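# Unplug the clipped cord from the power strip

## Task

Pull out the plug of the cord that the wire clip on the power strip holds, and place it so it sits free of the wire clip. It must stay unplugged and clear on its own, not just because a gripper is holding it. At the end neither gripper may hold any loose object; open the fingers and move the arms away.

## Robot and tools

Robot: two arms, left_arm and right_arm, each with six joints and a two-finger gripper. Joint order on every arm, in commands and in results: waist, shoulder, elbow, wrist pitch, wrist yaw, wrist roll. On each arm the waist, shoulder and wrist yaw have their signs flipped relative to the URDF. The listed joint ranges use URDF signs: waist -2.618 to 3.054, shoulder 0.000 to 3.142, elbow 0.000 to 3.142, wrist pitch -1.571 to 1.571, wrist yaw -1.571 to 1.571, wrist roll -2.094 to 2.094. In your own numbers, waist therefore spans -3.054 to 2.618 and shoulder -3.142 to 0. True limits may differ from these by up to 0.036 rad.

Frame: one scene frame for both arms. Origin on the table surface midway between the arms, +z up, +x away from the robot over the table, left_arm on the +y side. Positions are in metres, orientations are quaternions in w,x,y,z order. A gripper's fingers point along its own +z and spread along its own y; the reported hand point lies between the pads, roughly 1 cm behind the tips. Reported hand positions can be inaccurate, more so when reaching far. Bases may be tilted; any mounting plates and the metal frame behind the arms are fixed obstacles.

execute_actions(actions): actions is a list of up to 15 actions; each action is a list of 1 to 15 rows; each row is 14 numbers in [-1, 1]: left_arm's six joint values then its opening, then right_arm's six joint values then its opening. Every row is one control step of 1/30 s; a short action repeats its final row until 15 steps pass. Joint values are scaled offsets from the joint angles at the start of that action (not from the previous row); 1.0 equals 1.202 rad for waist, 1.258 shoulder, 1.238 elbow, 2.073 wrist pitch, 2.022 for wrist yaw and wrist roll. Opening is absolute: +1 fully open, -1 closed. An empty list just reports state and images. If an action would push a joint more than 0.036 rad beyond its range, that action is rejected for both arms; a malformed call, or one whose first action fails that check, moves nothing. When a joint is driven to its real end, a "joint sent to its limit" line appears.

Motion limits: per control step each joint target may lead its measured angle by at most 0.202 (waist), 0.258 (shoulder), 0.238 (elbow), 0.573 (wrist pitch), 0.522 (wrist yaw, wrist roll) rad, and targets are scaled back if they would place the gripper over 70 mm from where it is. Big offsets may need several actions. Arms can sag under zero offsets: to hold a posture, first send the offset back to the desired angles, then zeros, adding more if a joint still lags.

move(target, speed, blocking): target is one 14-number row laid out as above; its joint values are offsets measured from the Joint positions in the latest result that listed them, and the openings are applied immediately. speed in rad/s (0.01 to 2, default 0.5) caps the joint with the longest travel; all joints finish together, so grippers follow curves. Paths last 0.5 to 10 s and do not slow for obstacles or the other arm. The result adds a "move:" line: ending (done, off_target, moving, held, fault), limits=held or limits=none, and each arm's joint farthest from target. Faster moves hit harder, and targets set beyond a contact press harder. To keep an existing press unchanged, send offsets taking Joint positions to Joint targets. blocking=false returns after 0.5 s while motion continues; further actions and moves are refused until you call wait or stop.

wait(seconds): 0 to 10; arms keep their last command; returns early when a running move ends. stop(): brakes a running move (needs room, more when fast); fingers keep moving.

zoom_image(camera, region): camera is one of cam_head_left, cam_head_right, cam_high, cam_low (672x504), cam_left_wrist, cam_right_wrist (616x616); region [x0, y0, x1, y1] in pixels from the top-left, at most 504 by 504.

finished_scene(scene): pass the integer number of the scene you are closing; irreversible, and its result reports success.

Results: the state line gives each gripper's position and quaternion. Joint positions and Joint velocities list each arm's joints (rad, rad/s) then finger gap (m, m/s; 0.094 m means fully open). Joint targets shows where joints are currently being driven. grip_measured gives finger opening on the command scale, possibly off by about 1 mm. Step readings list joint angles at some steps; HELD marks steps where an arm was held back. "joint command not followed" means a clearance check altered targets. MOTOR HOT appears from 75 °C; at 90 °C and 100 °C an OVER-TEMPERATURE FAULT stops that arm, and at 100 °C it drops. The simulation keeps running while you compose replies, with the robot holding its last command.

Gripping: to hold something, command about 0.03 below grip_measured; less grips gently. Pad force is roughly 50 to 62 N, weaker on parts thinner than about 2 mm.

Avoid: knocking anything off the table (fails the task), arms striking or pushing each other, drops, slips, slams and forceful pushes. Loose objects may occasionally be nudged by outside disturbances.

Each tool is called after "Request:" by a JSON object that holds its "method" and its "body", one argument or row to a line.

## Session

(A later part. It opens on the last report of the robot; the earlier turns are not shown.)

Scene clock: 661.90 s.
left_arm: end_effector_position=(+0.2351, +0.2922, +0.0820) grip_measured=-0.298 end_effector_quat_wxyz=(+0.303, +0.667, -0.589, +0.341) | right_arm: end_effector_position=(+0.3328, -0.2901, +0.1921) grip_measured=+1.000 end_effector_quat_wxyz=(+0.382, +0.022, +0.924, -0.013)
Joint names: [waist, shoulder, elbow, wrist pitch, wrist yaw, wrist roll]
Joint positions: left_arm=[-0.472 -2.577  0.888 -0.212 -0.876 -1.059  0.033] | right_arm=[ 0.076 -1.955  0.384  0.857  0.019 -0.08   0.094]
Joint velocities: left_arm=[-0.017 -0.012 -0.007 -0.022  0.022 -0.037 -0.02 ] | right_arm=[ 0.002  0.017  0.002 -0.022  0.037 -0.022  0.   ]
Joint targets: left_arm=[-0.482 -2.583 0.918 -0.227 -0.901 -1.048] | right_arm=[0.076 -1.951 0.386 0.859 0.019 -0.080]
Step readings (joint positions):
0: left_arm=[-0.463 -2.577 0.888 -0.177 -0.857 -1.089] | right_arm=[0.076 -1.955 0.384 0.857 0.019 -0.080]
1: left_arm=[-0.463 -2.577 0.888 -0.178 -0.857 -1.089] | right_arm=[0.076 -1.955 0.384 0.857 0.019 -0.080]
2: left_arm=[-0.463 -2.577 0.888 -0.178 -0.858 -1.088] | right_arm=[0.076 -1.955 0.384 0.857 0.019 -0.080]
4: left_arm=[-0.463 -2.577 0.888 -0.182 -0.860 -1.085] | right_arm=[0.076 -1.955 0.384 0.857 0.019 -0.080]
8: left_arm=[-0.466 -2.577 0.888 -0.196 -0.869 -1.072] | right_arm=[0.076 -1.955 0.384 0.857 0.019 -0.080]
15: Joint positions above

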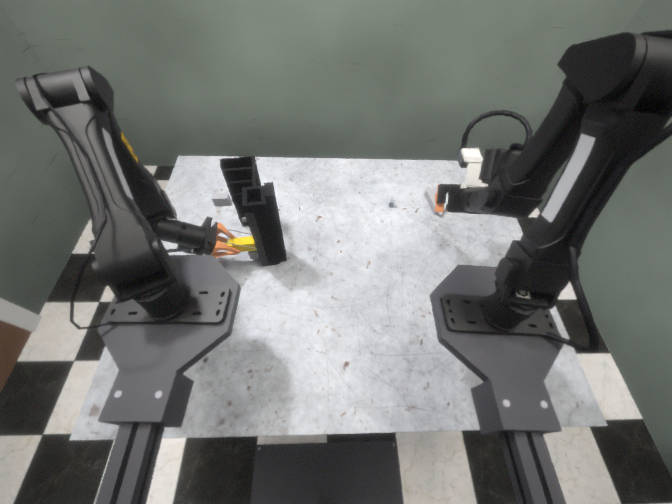

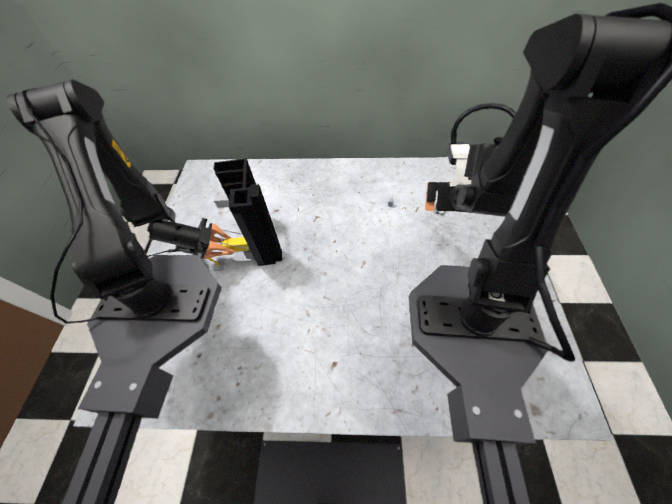

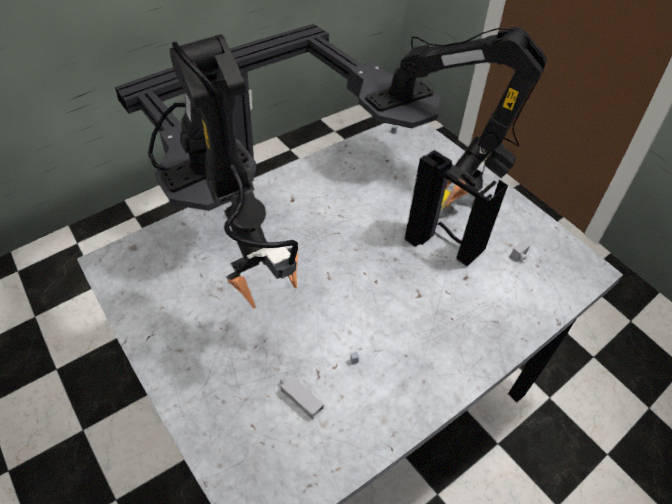

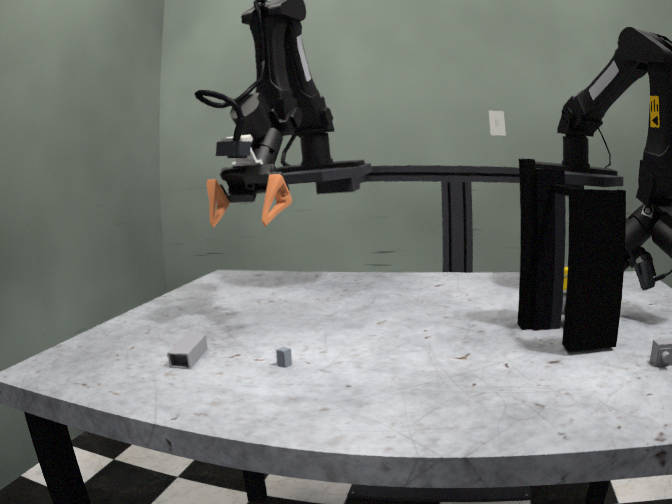

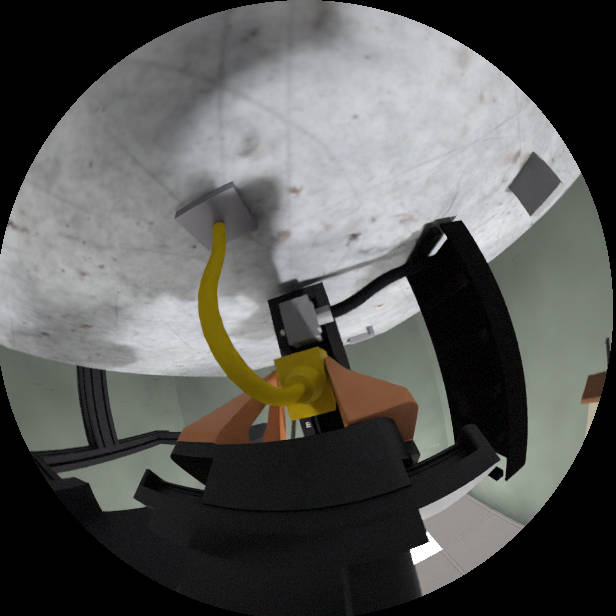

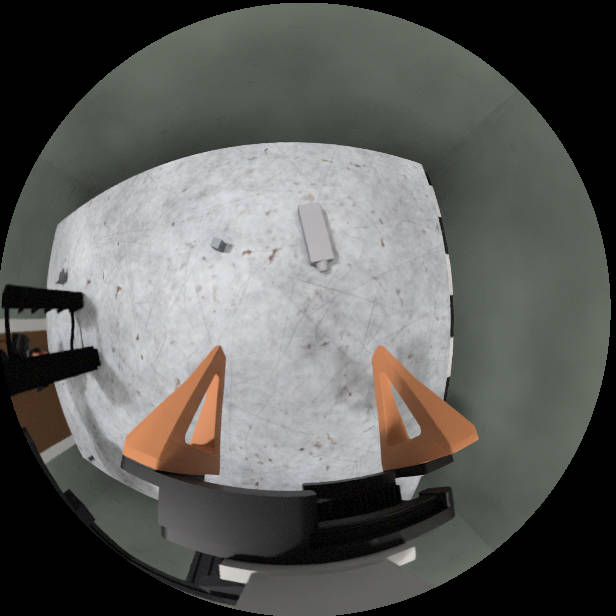

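Request:
{"method": "execute_actions", "body": {
  "actions": [
    [[-0.004,-0.004,0.0255,-0.005,-0.008,0.003,-0.33,0,0.003,0.002,0.001,0,0,1.0],[-0.004,-0.004,0.0260,-0.005,-0.008,0.003,-0.35,0,0.003,0.002,0.001,0,0,1.0],[-0.004,-0.004,0.0260,-0.005,-0.008,0.003,-0.37,0,0.003,0.002,0.001,0,0,1.0],[-0.004,-0.004,0.0260,-0.005,-0.008,0.003,-0.39,0,0.003,0.002,0.001,0,0,1.0],[-0.004,-0.004,0.0260,-0.005,-0.008,0.003,-0.405,0,0.003,0.002,0.001,0,0,1.0],[-0.004,-0.004,0.0255,-0.005,-0.008,0.003,-0.42,0,0.003,0.002,0.001,0,0,1.0],[-0.004,-0.004,0.0250,-0.005,-0.008,0.003,-0.435,0,0.003,0.002,0.001,0,0,1.0],[-0.004,-0.004,0.0245,-0.005,-0.008,0.003,-0.45,0,0.003,0.002,0.001,0,0,1.0],[-0.004,-0.004,0.0240,-0.005,-0.008,0.003,-0.462,0,0.003,0.002,0.001,0,0,1.0],[-0.004,-0.004,0.0240,-0.005,-0.008,0.003,-0.474,0,0.003,0.002,0.001,0,0,1.0],[-0.004,-0.004,0.0240,-0.005,-0.008,0.003,-0.486,0,0.003,0.002,0.001,0,0,1.0],[-0.004,-0.004,0.0240,-0.005,-0.008,0.003,-0.498,0,0.003,0.002,0.001,0,0,1.0],[-0.004,-0.004,0.0230,-0.005,-0.008,0.003,-0.51,0,0.003,0.002,0.001,0,0,1.0],[-0.004,-0.004,0.0220,-0.005,-0.008,0.003,-0.52,0,0.003,0.002,0.001,0,0,1.0],[-0.004,-0.004,0.0200,-0.005,-0.008,0.003,-0.53,0,0.003,0.002,0.001,0,0,1.0]]
  ]
}}

Request:
{"method": "zoom_image", "body": {
  "camera": "cam_left_wrist",
  "region": [210, 280, 400, 470]
}}

Scene clock: 675.27 s.
left_arm: end_effector_position=(+0.2388, +0.2936, +0.0819) grip_measured=-0.497 end_effector_quat_wxyz=(+0.302, +0.669, -0.587, +0.342) | right_arm: end_effector_position=(+0.3328, -0.2901, +0.1921) grip_measured=+1.000 end_effector_quat_wxyz=(+0.382, +0.022, +0.924, -0.013)
Joint names: [waist, shoulder, elbow, wrist pitch, wrist yaw, wrist roll]
Joint positions: left_arm=[-0.472 -2.577  0.898 -0.216 -0.879 -1.067  0.024] | right_arm=[ 0.076 -1.955  0.384  0.857  0.019 -0.08   0.094]
Joint velocities: left_arm=[-0.007  0.002  0.012 -0.037 -0.081 -0.022 -0.   ] | right_arm=[-0.002 -0.002 -0.002 -0.037  0.066 -0.051  0.   ]
Joint targets: left_arm=[-0.477 -2.582 0.913 -0.222 -0.893 -1.053] | right_arm=[0.076 -1.951 0.386 0.859 0.019 -0.080]
Step readings (joint positions):
0: left_arm=[-0.472 -2.577 0.898 -0.216 -0.879 -1.056] | right_arm=[0.076 -1.955 0.384 0.857 0.019 -0.080]
1: left_arm=[-0.472 -2.577 0.898 -0.216 -0.879 -1.056] | right_arm=[0.076 -1.955 0.384 0.857 0.019 -0.080]
2: left_arm=[-0.472 -2.577 0.898 -0.216 -0.879 -1.056] | right_arm=[0.076 -1.955 0.384 0.857 0.019 -0.080]
4: left_arm=[-0.472 -2.577 0.898 -0.216 -0.879 -1.056] | right_arm=[0.076 -1.955 0.384 0.857 0.019 -0.080]
8: left_arm=[-0.472 -2.577 0.898 -0.216 -0.879 -1.056] | right_arm=[0.076 -1.955 0.384 0.857 0.019 -0.080]
15: Joint positions above

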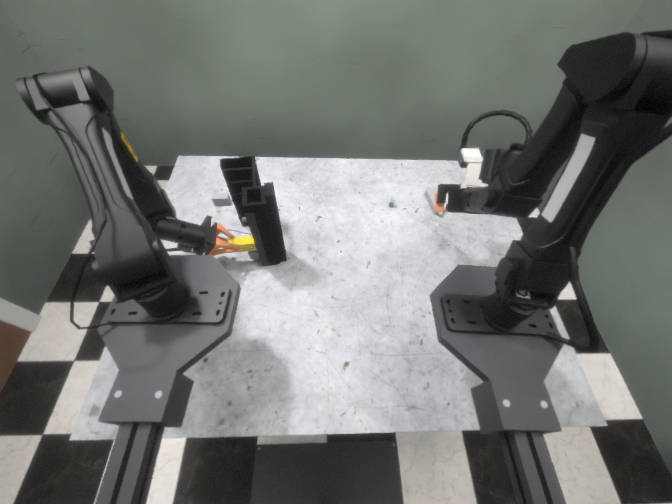

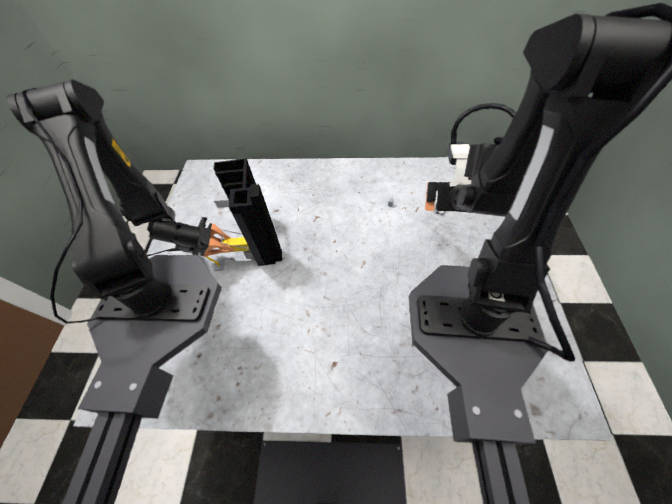

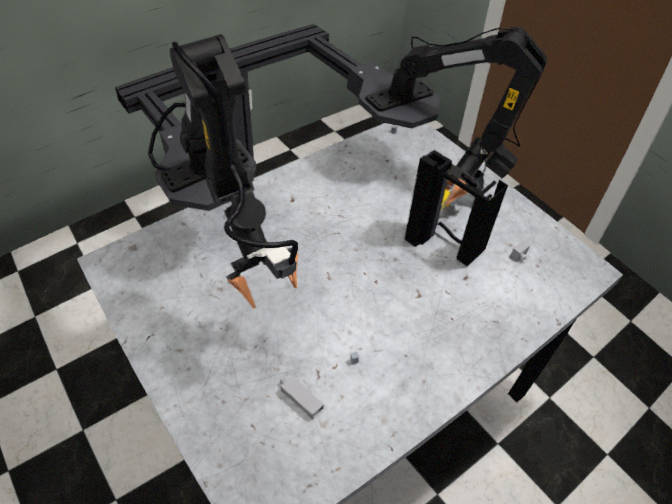

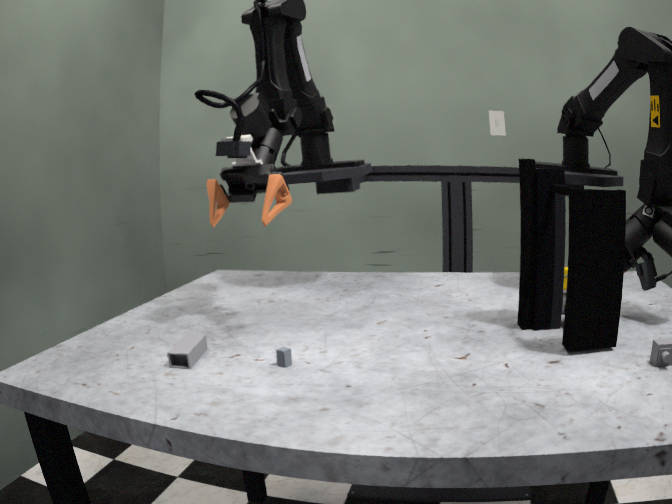

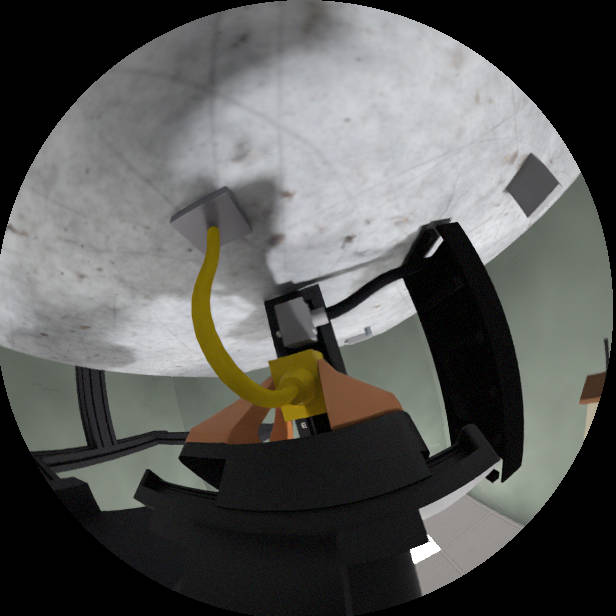

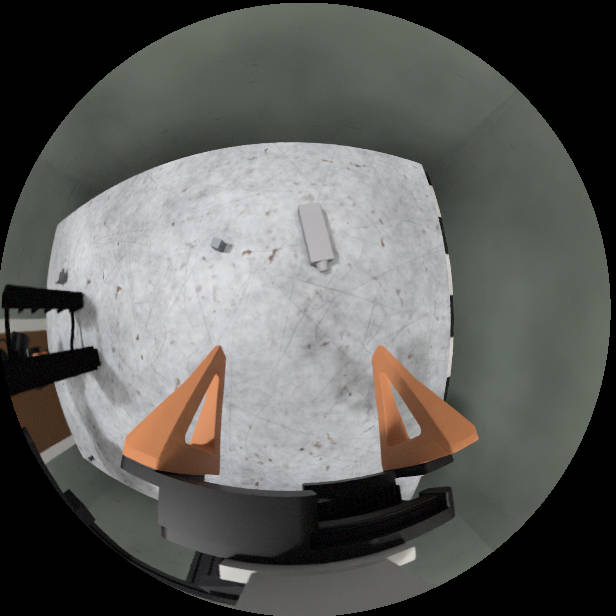

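Region (210, 280, 400, 470) of cam_left_wrist's 616x616 image, scaled by 2.653, with more detail than that image has.

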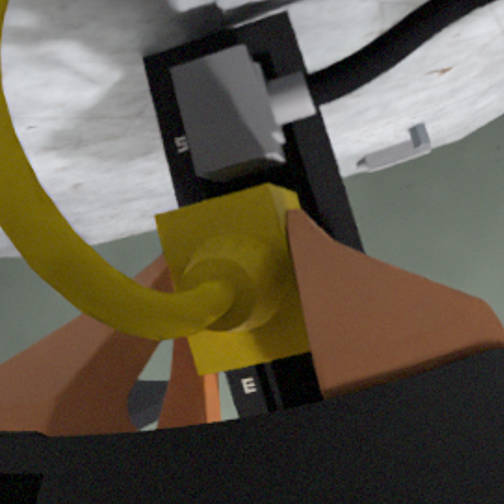

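Request:
{"method": "execute_actions", "body": {
  "actions": []
}}

Scene clock: 689.87 s.
left_arm: end_effector_position=(+0.2388, +0.2936, +0.0819) grip_measured=-0.497 end_effector_quat_wxyz=(+0.302, +0.669, -0.586, +0.342) | right_arm: end_effector_position=(+0.3328, -0.2901, +0.1921) grip_measured=+1.000 end_effector_quat_wxyz=(+0.382, +0.022, +0.924, -0.013)
Joint names: [waist, shoulder, elbow, wrist pitch, wrist yaw, wrist roll]
Joint positions: left_arm=[-0.472 -2.577  0.898 -0.216 -0.879 -1.069  0.024] | right_arm=[ 0.076 -1.955  0.384  0.857  0.019 -0.08   0.094]
Joint velocities: left_arm=[-0.012 -0.007  0.002 -0.007  0.007  0.022  0.   ] | right_arm=[ 0.007  0.012 -0.007 -0.022  0.066 -0.007  0.   ]
Joint targets: left_arm=[-0.477 -2.582 0.913 -0.222 -0.893 -1.053] | right_arm=[0.076 -1.951 0.386 0.859 0.019 -0.080]

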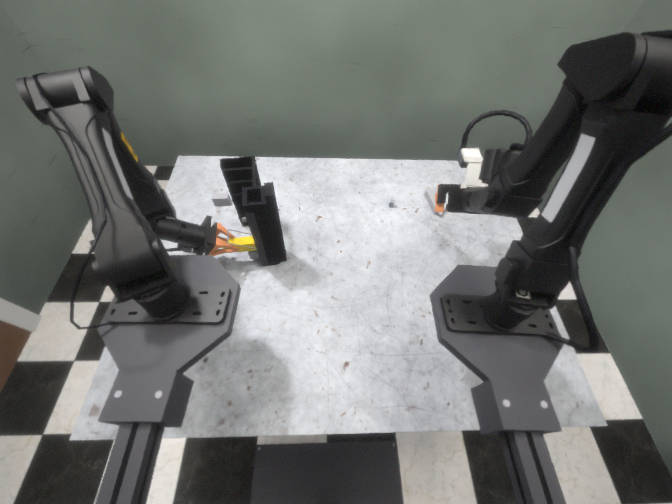

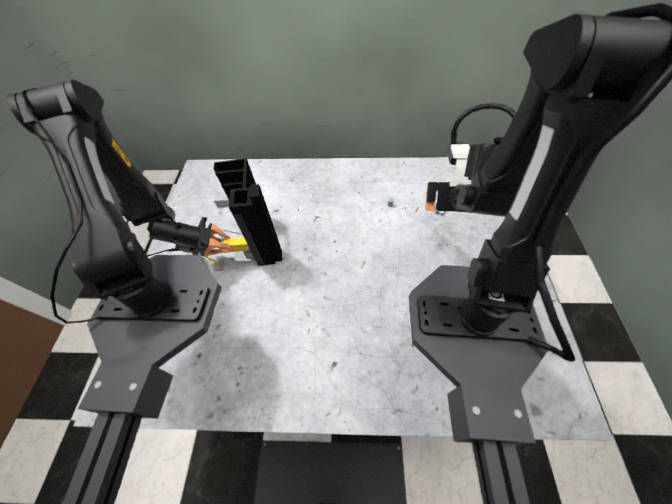

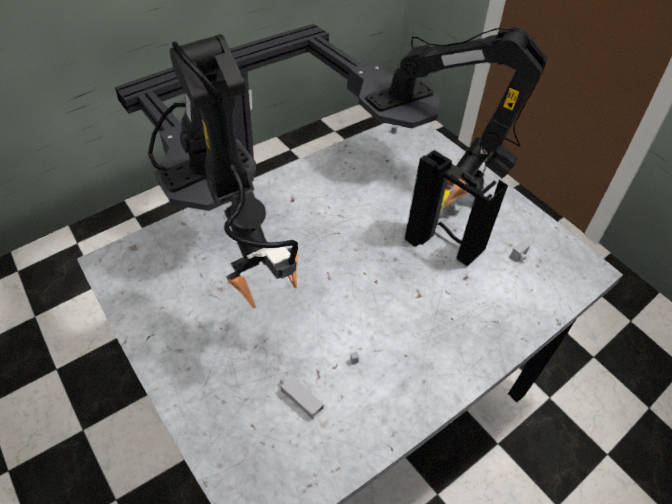

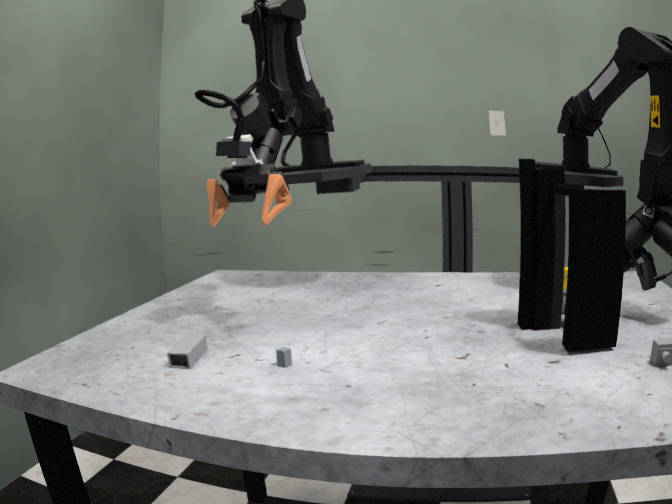

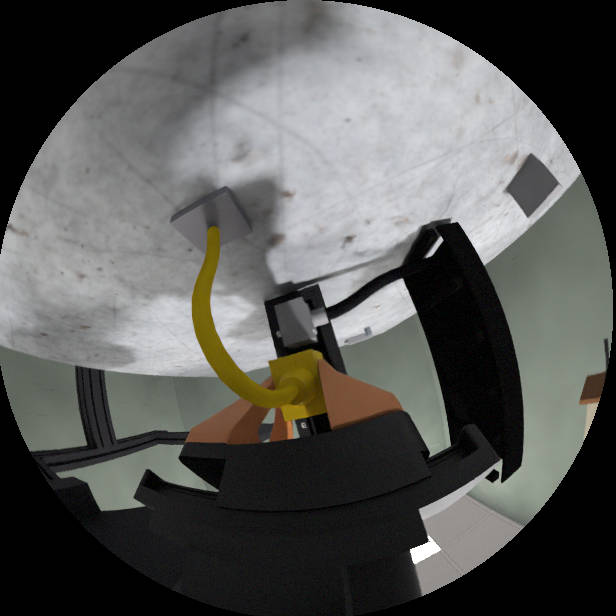

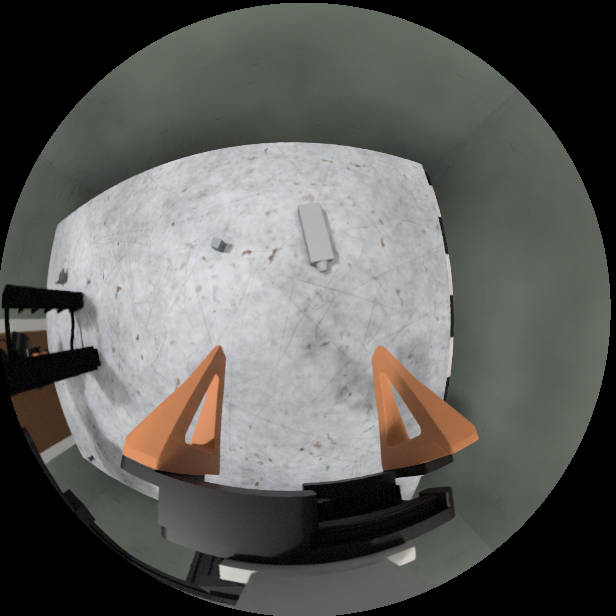

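Request:
{"method": "execute_actions", "body": {
  "actions": [
    [[-0.0083,-0.0024,0.0148,-0.0007,-0.0013,0.0075,-0.53,0,0.003,0.002,0.001,0,0,1.0],[-0.0123,-0.0008,0.0176,0.0016,0.0044,0.0070,-0.53,0,0.003,0.002,0.001,0,0,1.0],[-0.0164,0.0008,0.0203,0.0038,0.0100,0.0066,-0.53,0,0.003,0.002,0.001,0,0,1.0],[-0.0204,0.0024,0.0230,0.0061,0.0156,0.0062,-0.53,0,0.003,0.002,0.001,0,0,1.0],[-0.0245,0.0039,0.0257,0.0083,0.0212,0.0058,-0.53,0,0.003,0.002,0.001,0,0,1.0],[-0.0285,0.0055,0.0285,0.0105,0.0269,0.0053,-0.53,0,0.003,0.002,0.001,0,0,1.0],[-0.0326,0.0071,0.0312,0.0128,0.0325,0.0049,-0.53,0,0.003,0.002,0.001,0,0,1.0],[-0.0366,0.0087,0.0339,0.0150,0.0381,0.0045,-0.53,0,0.003,0.002,0.001,0,0,1.0]]
  ]
}}

Scene clock: 751.27 s.
left_arm: end_effector_position=(+0.2396, +0.2949, +0.0817) grip_measured=-0.497 end_effector_quat_wxyz=(+0.301, +0.670, -0.586, +0.342) | right_arm: end_effector_position=(+0.3328, -0.2901, +0.1921) grip_measured=+1.000 end_effector_quat_wxyz=(+0.382, +0.022, +0.924, -0.013)
Joint names: [waist, shoulder, elbow, wrist pitch, wrist yaw, wrist roll]
Joint positions: left_arm=[-0.475 -2.577  0.901 -0.216 -0.878 -1.07   0.024] | right_arm=[ 0.076 -1.955  0.384  0.857  0.019 -0.08   0.094]
Joint velocities: left_arm=[-0.002 -0.007 -0.022 -0.022 -0.037  0.007 -0.001] | right_arm=[ 0.002  0.012 -0.002  0.066  0.007 -0.051  0.   ]
Joint targets: left_arm=[-0.516 -2.566 0.940 -0.184 -0.802 -1.059] | right_arm=[0.076 -1.951 0.386 0.859 0.019 -0.080]
Step readings (joint positions):
0: left_arm=[-0.472 -2.577 0.898 -0.216 -0.879 -1.069] | right_arm=[0.076 -1.955 0.384 0.857 0.019 -0.080]
1: left_arm=[-0.472 -2.577 0.898 -0.215 -0.879 -1.069] | right_arm=[0.076 -1.955 0.384 0.857 0.019 -0.080]
2: left_arm=[-0.472 -2.577 0.898 -0.215 -0.879 -1.069] | right_arm=[0.076 -1.955 0.384 0.857 0.019 -0.080]
4: left_arm=[-0.473 -2.577 0.898 -0.214 -0.879 -1.069] | right_arm=[0.076 -1.955 0.384 0.857 0.019 -0.080]
8: left_arm=[-0.475 -2.577 0.900 -0.214 -0.878 -1.070] | right_arm=[0.076 -1.955 0.384 0.857 0.019 -0.080]
15: Joint positions above

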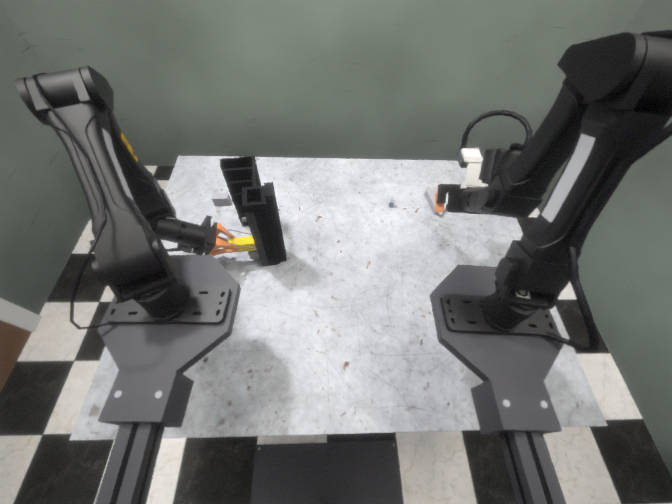

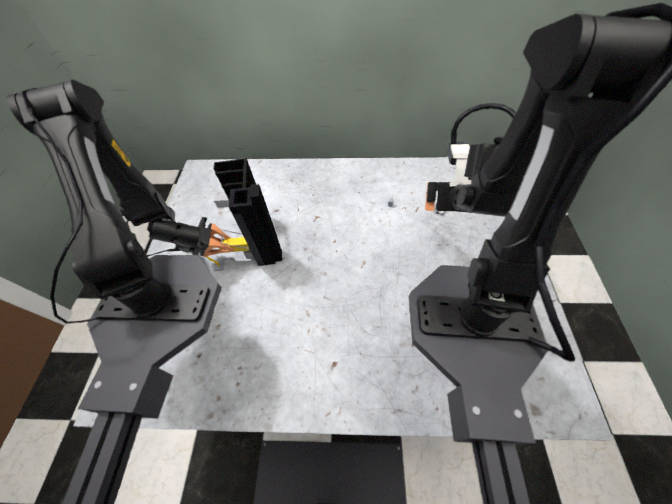

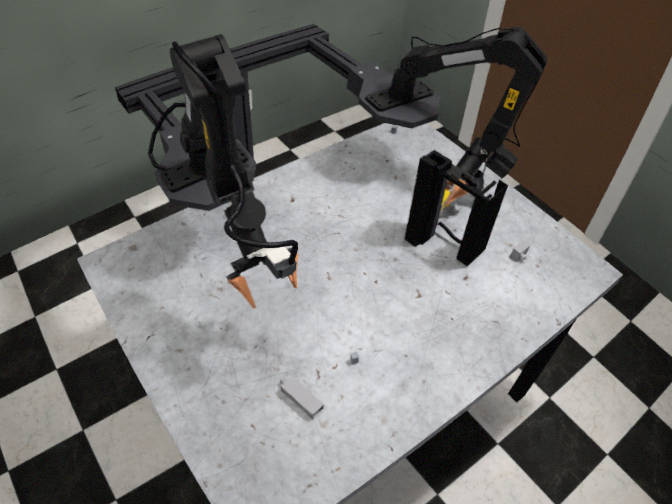

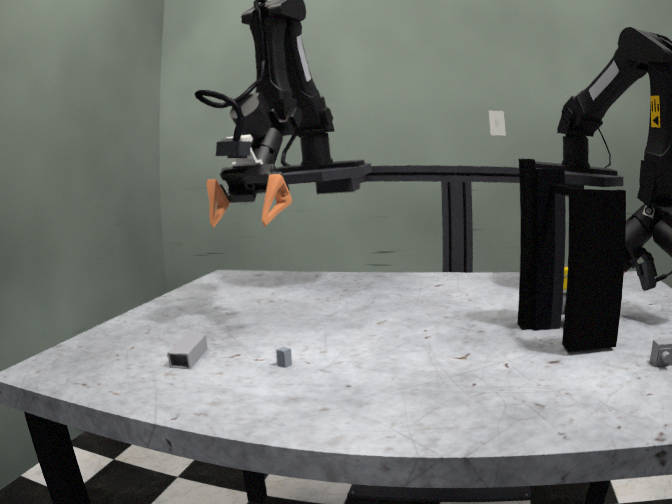

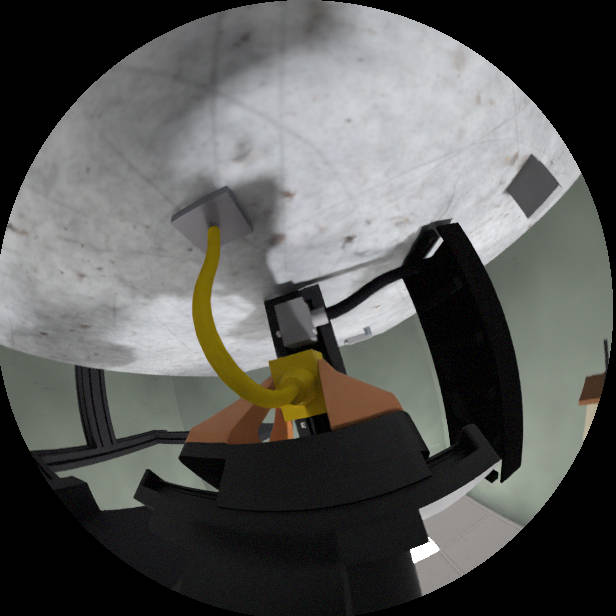

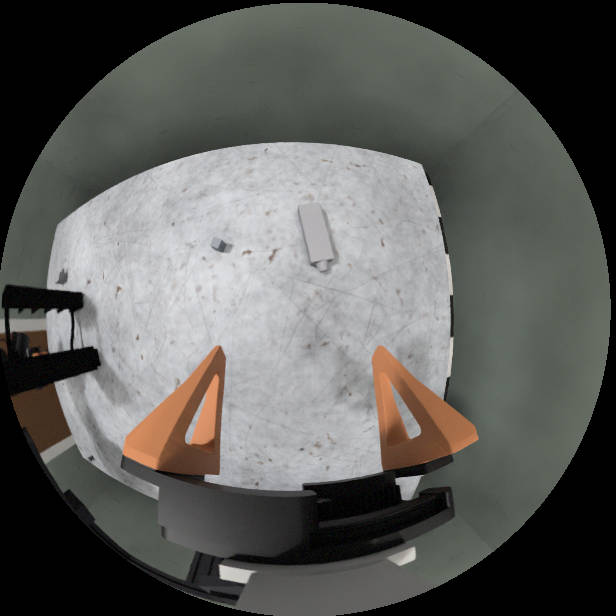

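Request:
{"method": "execute_actions", "body": {
  "actions": [
    [[-0.0370,0.0094,0.0323,0.0162,0.0406,0.0057,-0.53,0,0.003,0.002,0.001,0,0,1.0],[-0.0399,0.0101,0.0331,0.0170,0.0437,0.0059,-0.53,0,0.003,0.002,0.001,0,0,1.0],[-0.0428,0.0108,0.0339,0.0178,0.0467,0.0062,-0.53,0,0.003,0.002,0.001,0,0,1.0],[-0.0458,0.0115,0.0348,0.0186,0.0497,0.0064,-0.53,0,0.003,0.002,0.001,0,0,1.0],[-0.0487,0.0122,0.0356,0.0193,0.0527,0.0067,-0.53,0,0.003,0.002,0.001,0,0,1.0],[-0.0516,0.0129,0.0364,0.0201,0.0558,0.0069,-0.53,0,0.003,0.002,0.001,0,0,1.0],[-0.0545,0.0136,0.0372,0.0209,0.0588,0.0072,-0.53,0,0.003,0.002,0.001,0,0,1.0],[-0.0574,0.0143,0.0380,0.0217,0.0618,0.0074,-0.53,0,0.003,0.002,0.001,0,0,1.0]]
  ]
}}

Scene clock: 760.30 s.
left_arm: end_effector_position=(+0.2391, +0.2970, +0.0816) grip_measured=-0.497 end_effector_quat_wxyz=(+0.300, +0.673, -0.583, +0.342) | right_arm: end_effector_position=(+0.3328, -0.2901, +0.1921) grip_measured=+1.000 end_effector_quat_wxyz=(+0.382, +0.022, +0.924, -0.013)
Joint names: [waist, shoulder, elbow, wrist pitch, wrist yaw, wrist roll]
Joint positions: left_arm=[-0.484 -2.577  0.901 -0.22  -0.876 -1.067  0.024] | right_arm=[ 0.076 -1.955  0.384  0.857  0.019 -0.08   0.094]
Joint velocities: left_arm=[-0.007  0.007 -0.002 -0.007 -0.022 -0.007 -0.   ] | right_arm=[-0.002  0.012 -0.002  0.007  0.007 -0.081  0.   ]
Joint targets: left_arm=[-0.544 -2.559 0.948 -0.171 -0.753 -1.055] | right_arm=[0.076 -1.951 0.386 0.859 0.019 -0.080]
Step readings (joint positions):
0: left_arm=[-0.475 -2.577 0.901 -0.216 -0.878 -1.070] | right_arm=[0.076 -1.955 0.384 0.857 0.019 -0.080]
1: left_arm=[-0.475 -2.577 0.901 -0.216 -0.877 -1.070] | right_arm=[0.076 -1.955 0.384 0.857 0.019 -0.080]
2: left_arm=[-0.475 -2.577 0.901 -0.216 -0.877 -1.070] | right_arm=[0.076 -1.955 0.384 0.857 0.019 -0.080]
4: left_arm=[-0.476 -2.577 0.901 -0.216 -0.877 -1.070] | right_arm=[0.076 -1.955 0.384 0.857 0.019 -0.080]
8: left_arm=[-0.478 -2.577 0.901 -0.217 -0.877 -1.070] | right_arm=[0.076 -1.955 0.384 0.857 0.019 -0.080]
15: Joint positions above

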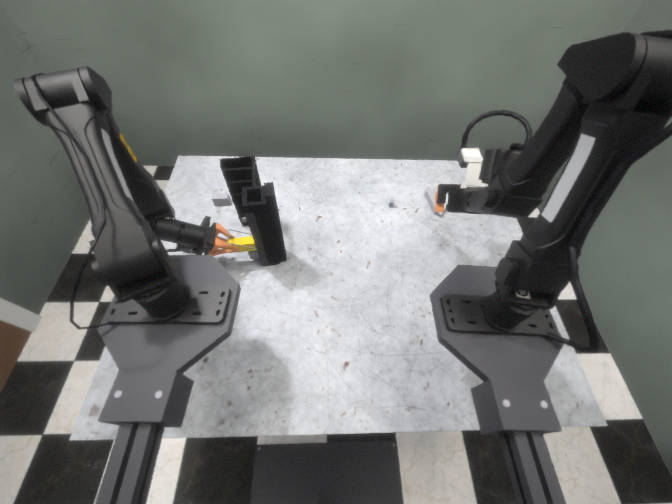

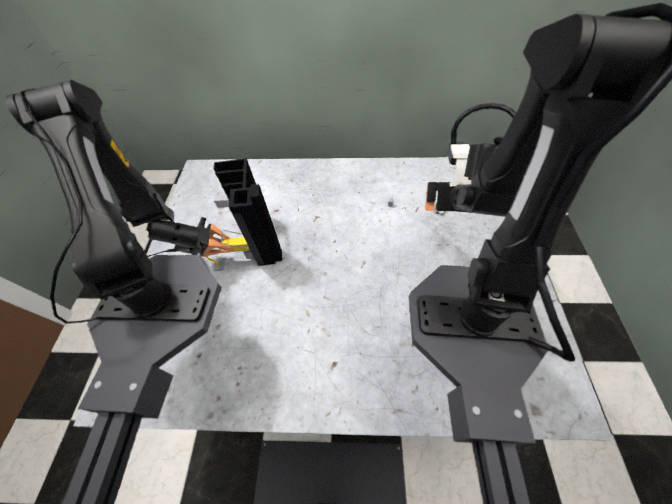

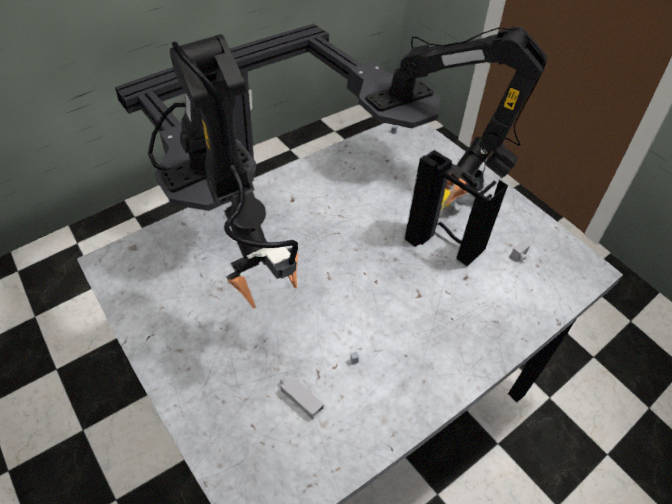

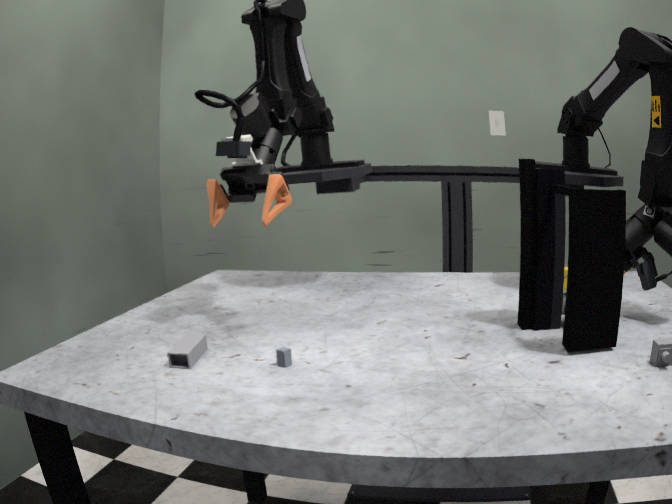

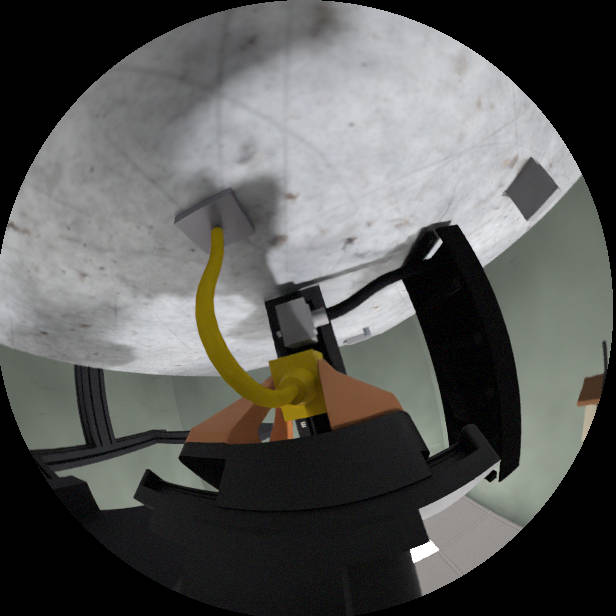

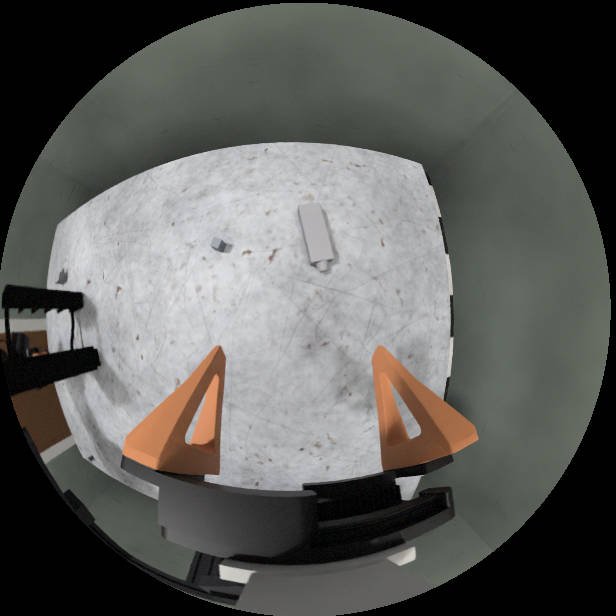

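Request:
{"method": "execute_actions", "body": {
  "actions": [
    [[-0.0517,0.0138,0.0402,0.0210,0.0610,0.0080,-0.53,0,0.003,0.002,0.001,0,0,1.0],[-0.0535,0.0134,0.0423,0.0185,0.0612,0.0100,-0.53,0,0.003,0.002,0.001,0,0,1.0],[-0.0553,0.0129,0.0445,0.0159,0.0614,0.0121,-0.53,0,0.003,0.002,0.001,0,0,1.0],[-0.0571,0.0124,0.0466,0.0133,0.0616,0.0142,-0.53,0,0.003,0.002,0.001,0,0,1.0],[-0.0589,0.0120,0.0488,0.0108,0.0618,0.0162,-0.53,0,0.003,0.002,0.001,0,0,1.0],[-0.0607,0.0115,0.0509,0.0082,0.0620,0.0183,-0.53,0,0.003,0.002,0.001,0,0,1.0],[-0.0625,0.0110,0.0531,0.0056,0.0623,0.0204,-0.53,0,0.003,0.002,0.001,0,0,1.0],[-0.0643,0.0106,0.0552,0.0031,0.0625,0.0224,-0.53,0,0.003,0.002,0.001,0,0,1.0],[-0.0661,0.0101,0.0574,0.0005,0.0627,0.0245,-0.53,0,0.003,0.002,0.001,0,0,1.0],[-0.0679,0.0096,0.0595,-0.0021,0.0629,0.0266,-0.53,0,0.003,0.002,0.001,0,0,1.0],[-0.0697,0.0092,0.0617,-0.0046,0.0631,0.0286,-0.53,0,0.003,0.002,0.001,0,0,1.0],[-0.0715,0.0087,0.0638,-0.0072,0.0633,0.0307,-0.53,0,0.003,0.002,0.001,0,0,1.0]]
  ]
}}

Scene clock: 783.73 s.
left_arm: end_effector_position=(+0.2388, +0.3042, +0.0817) grip_measured=-0.497 end_effector_quat_wxyz=(+0.303, +0.671, -0.584, +0.342) | right_arm: end_effector_position=(+0.3328, -0.2901, +0.1921) grip_measured=+1.000 end_effector_quat_wxyz=(+0.382, +0.022, +0.924, -0.013)
Joint names: [waist, shoulder, elbow, wrist pitch, wrist yaw, wrist roll]
Joint positions: left_arm=[-0.51  -2.585  0.931 -0.28  -0.867 -1.022  0.024] | right_arm=[ 0.076 -1.955  0.384  0.857  0.019 -0.08   0.094]
Joint velocities: left_arm=[-0.027 -0.002  0.022 -0.051  0.022  0.022 -0.   ] | right_arm=[ 0.012  0.007 -0.007 -0.081  0.037 -0.037  0.   ]
Joint targets: left_arm=[-0.570 -2.566 0.980 -0.235 -0.748 -1.005] | right_arm=[0.076 -1.951 0.386 0.859 0.019 -0.080]
Step readings (joint positions):
0: left_arm=[-0.484 -2.577 0.901 -0.220 -0.876 -1.067] | right_arm=[0.076 -1.955 0.384 0.857 0.019 -0.080]
1: left_arm=[-0.484 -2.577 0.901 -0.220 -0.876 -1.067] | right_arm=[0.076 -1.955 0.384 0.857 0.019 -0.080]
2: left_arm=[-0.484 -2.577 0.901 -0.220 -0.876 -1.066] | right_arm=[0.076 -1.955 0.384 0.857 0.019 -0.080]
4: left_arm=[-0.485 -2.578 0.906 -0.228 -0.875 -1.062] | right_arm=[0.076 -1.955 0.384 0.857 0.019 -0.080]
8: left_arm=[-0.495 -2.582 0.916 -0.249 -0.873 -1.047] | right_arm=[0.076 -1.955 0.384 0.857 0.019 -0.080]
15: Joint positions above

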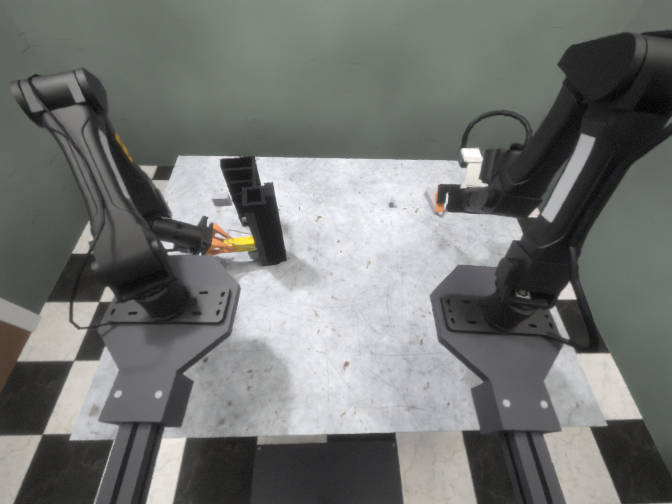

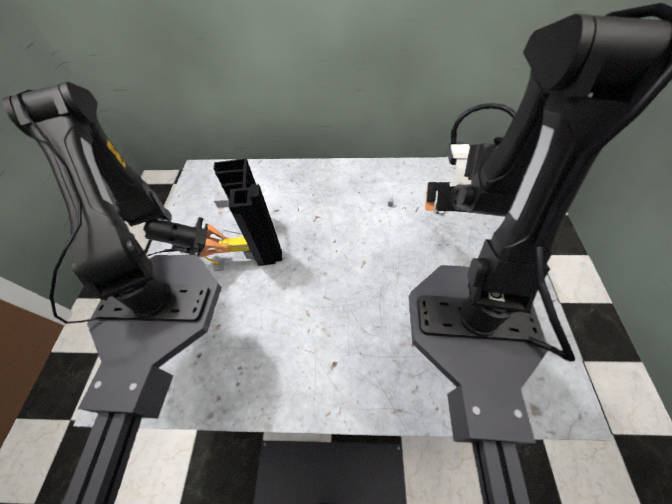

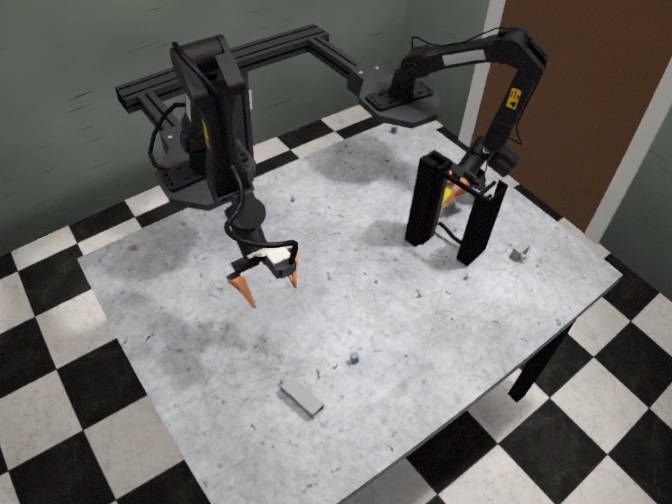

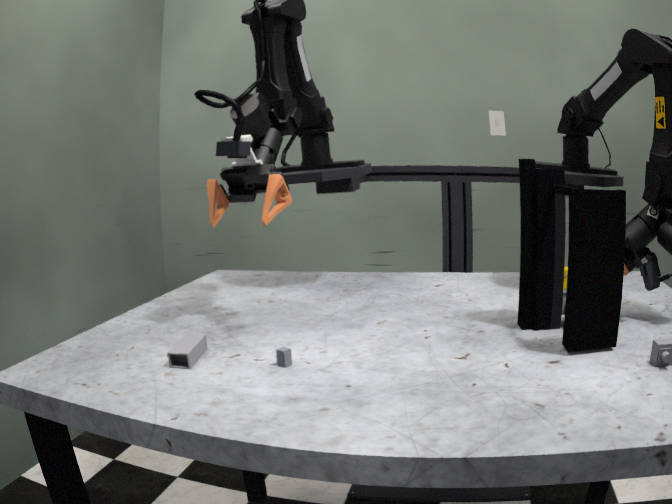

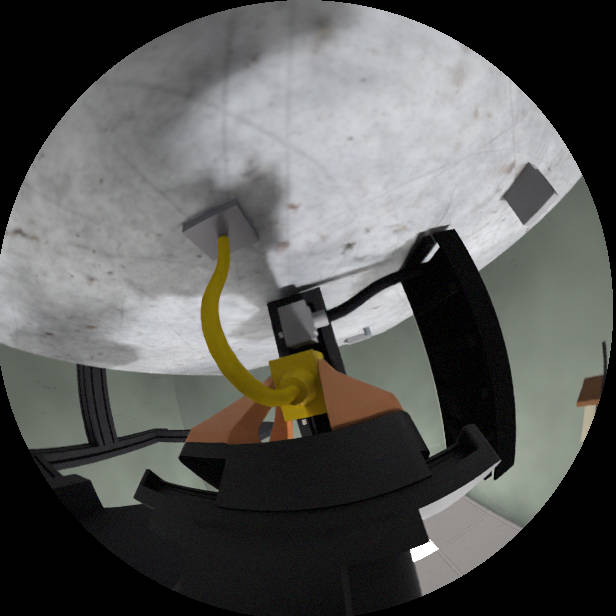

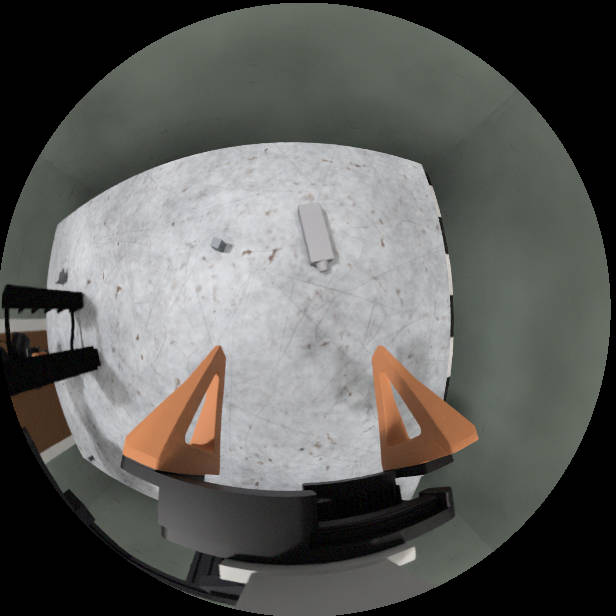

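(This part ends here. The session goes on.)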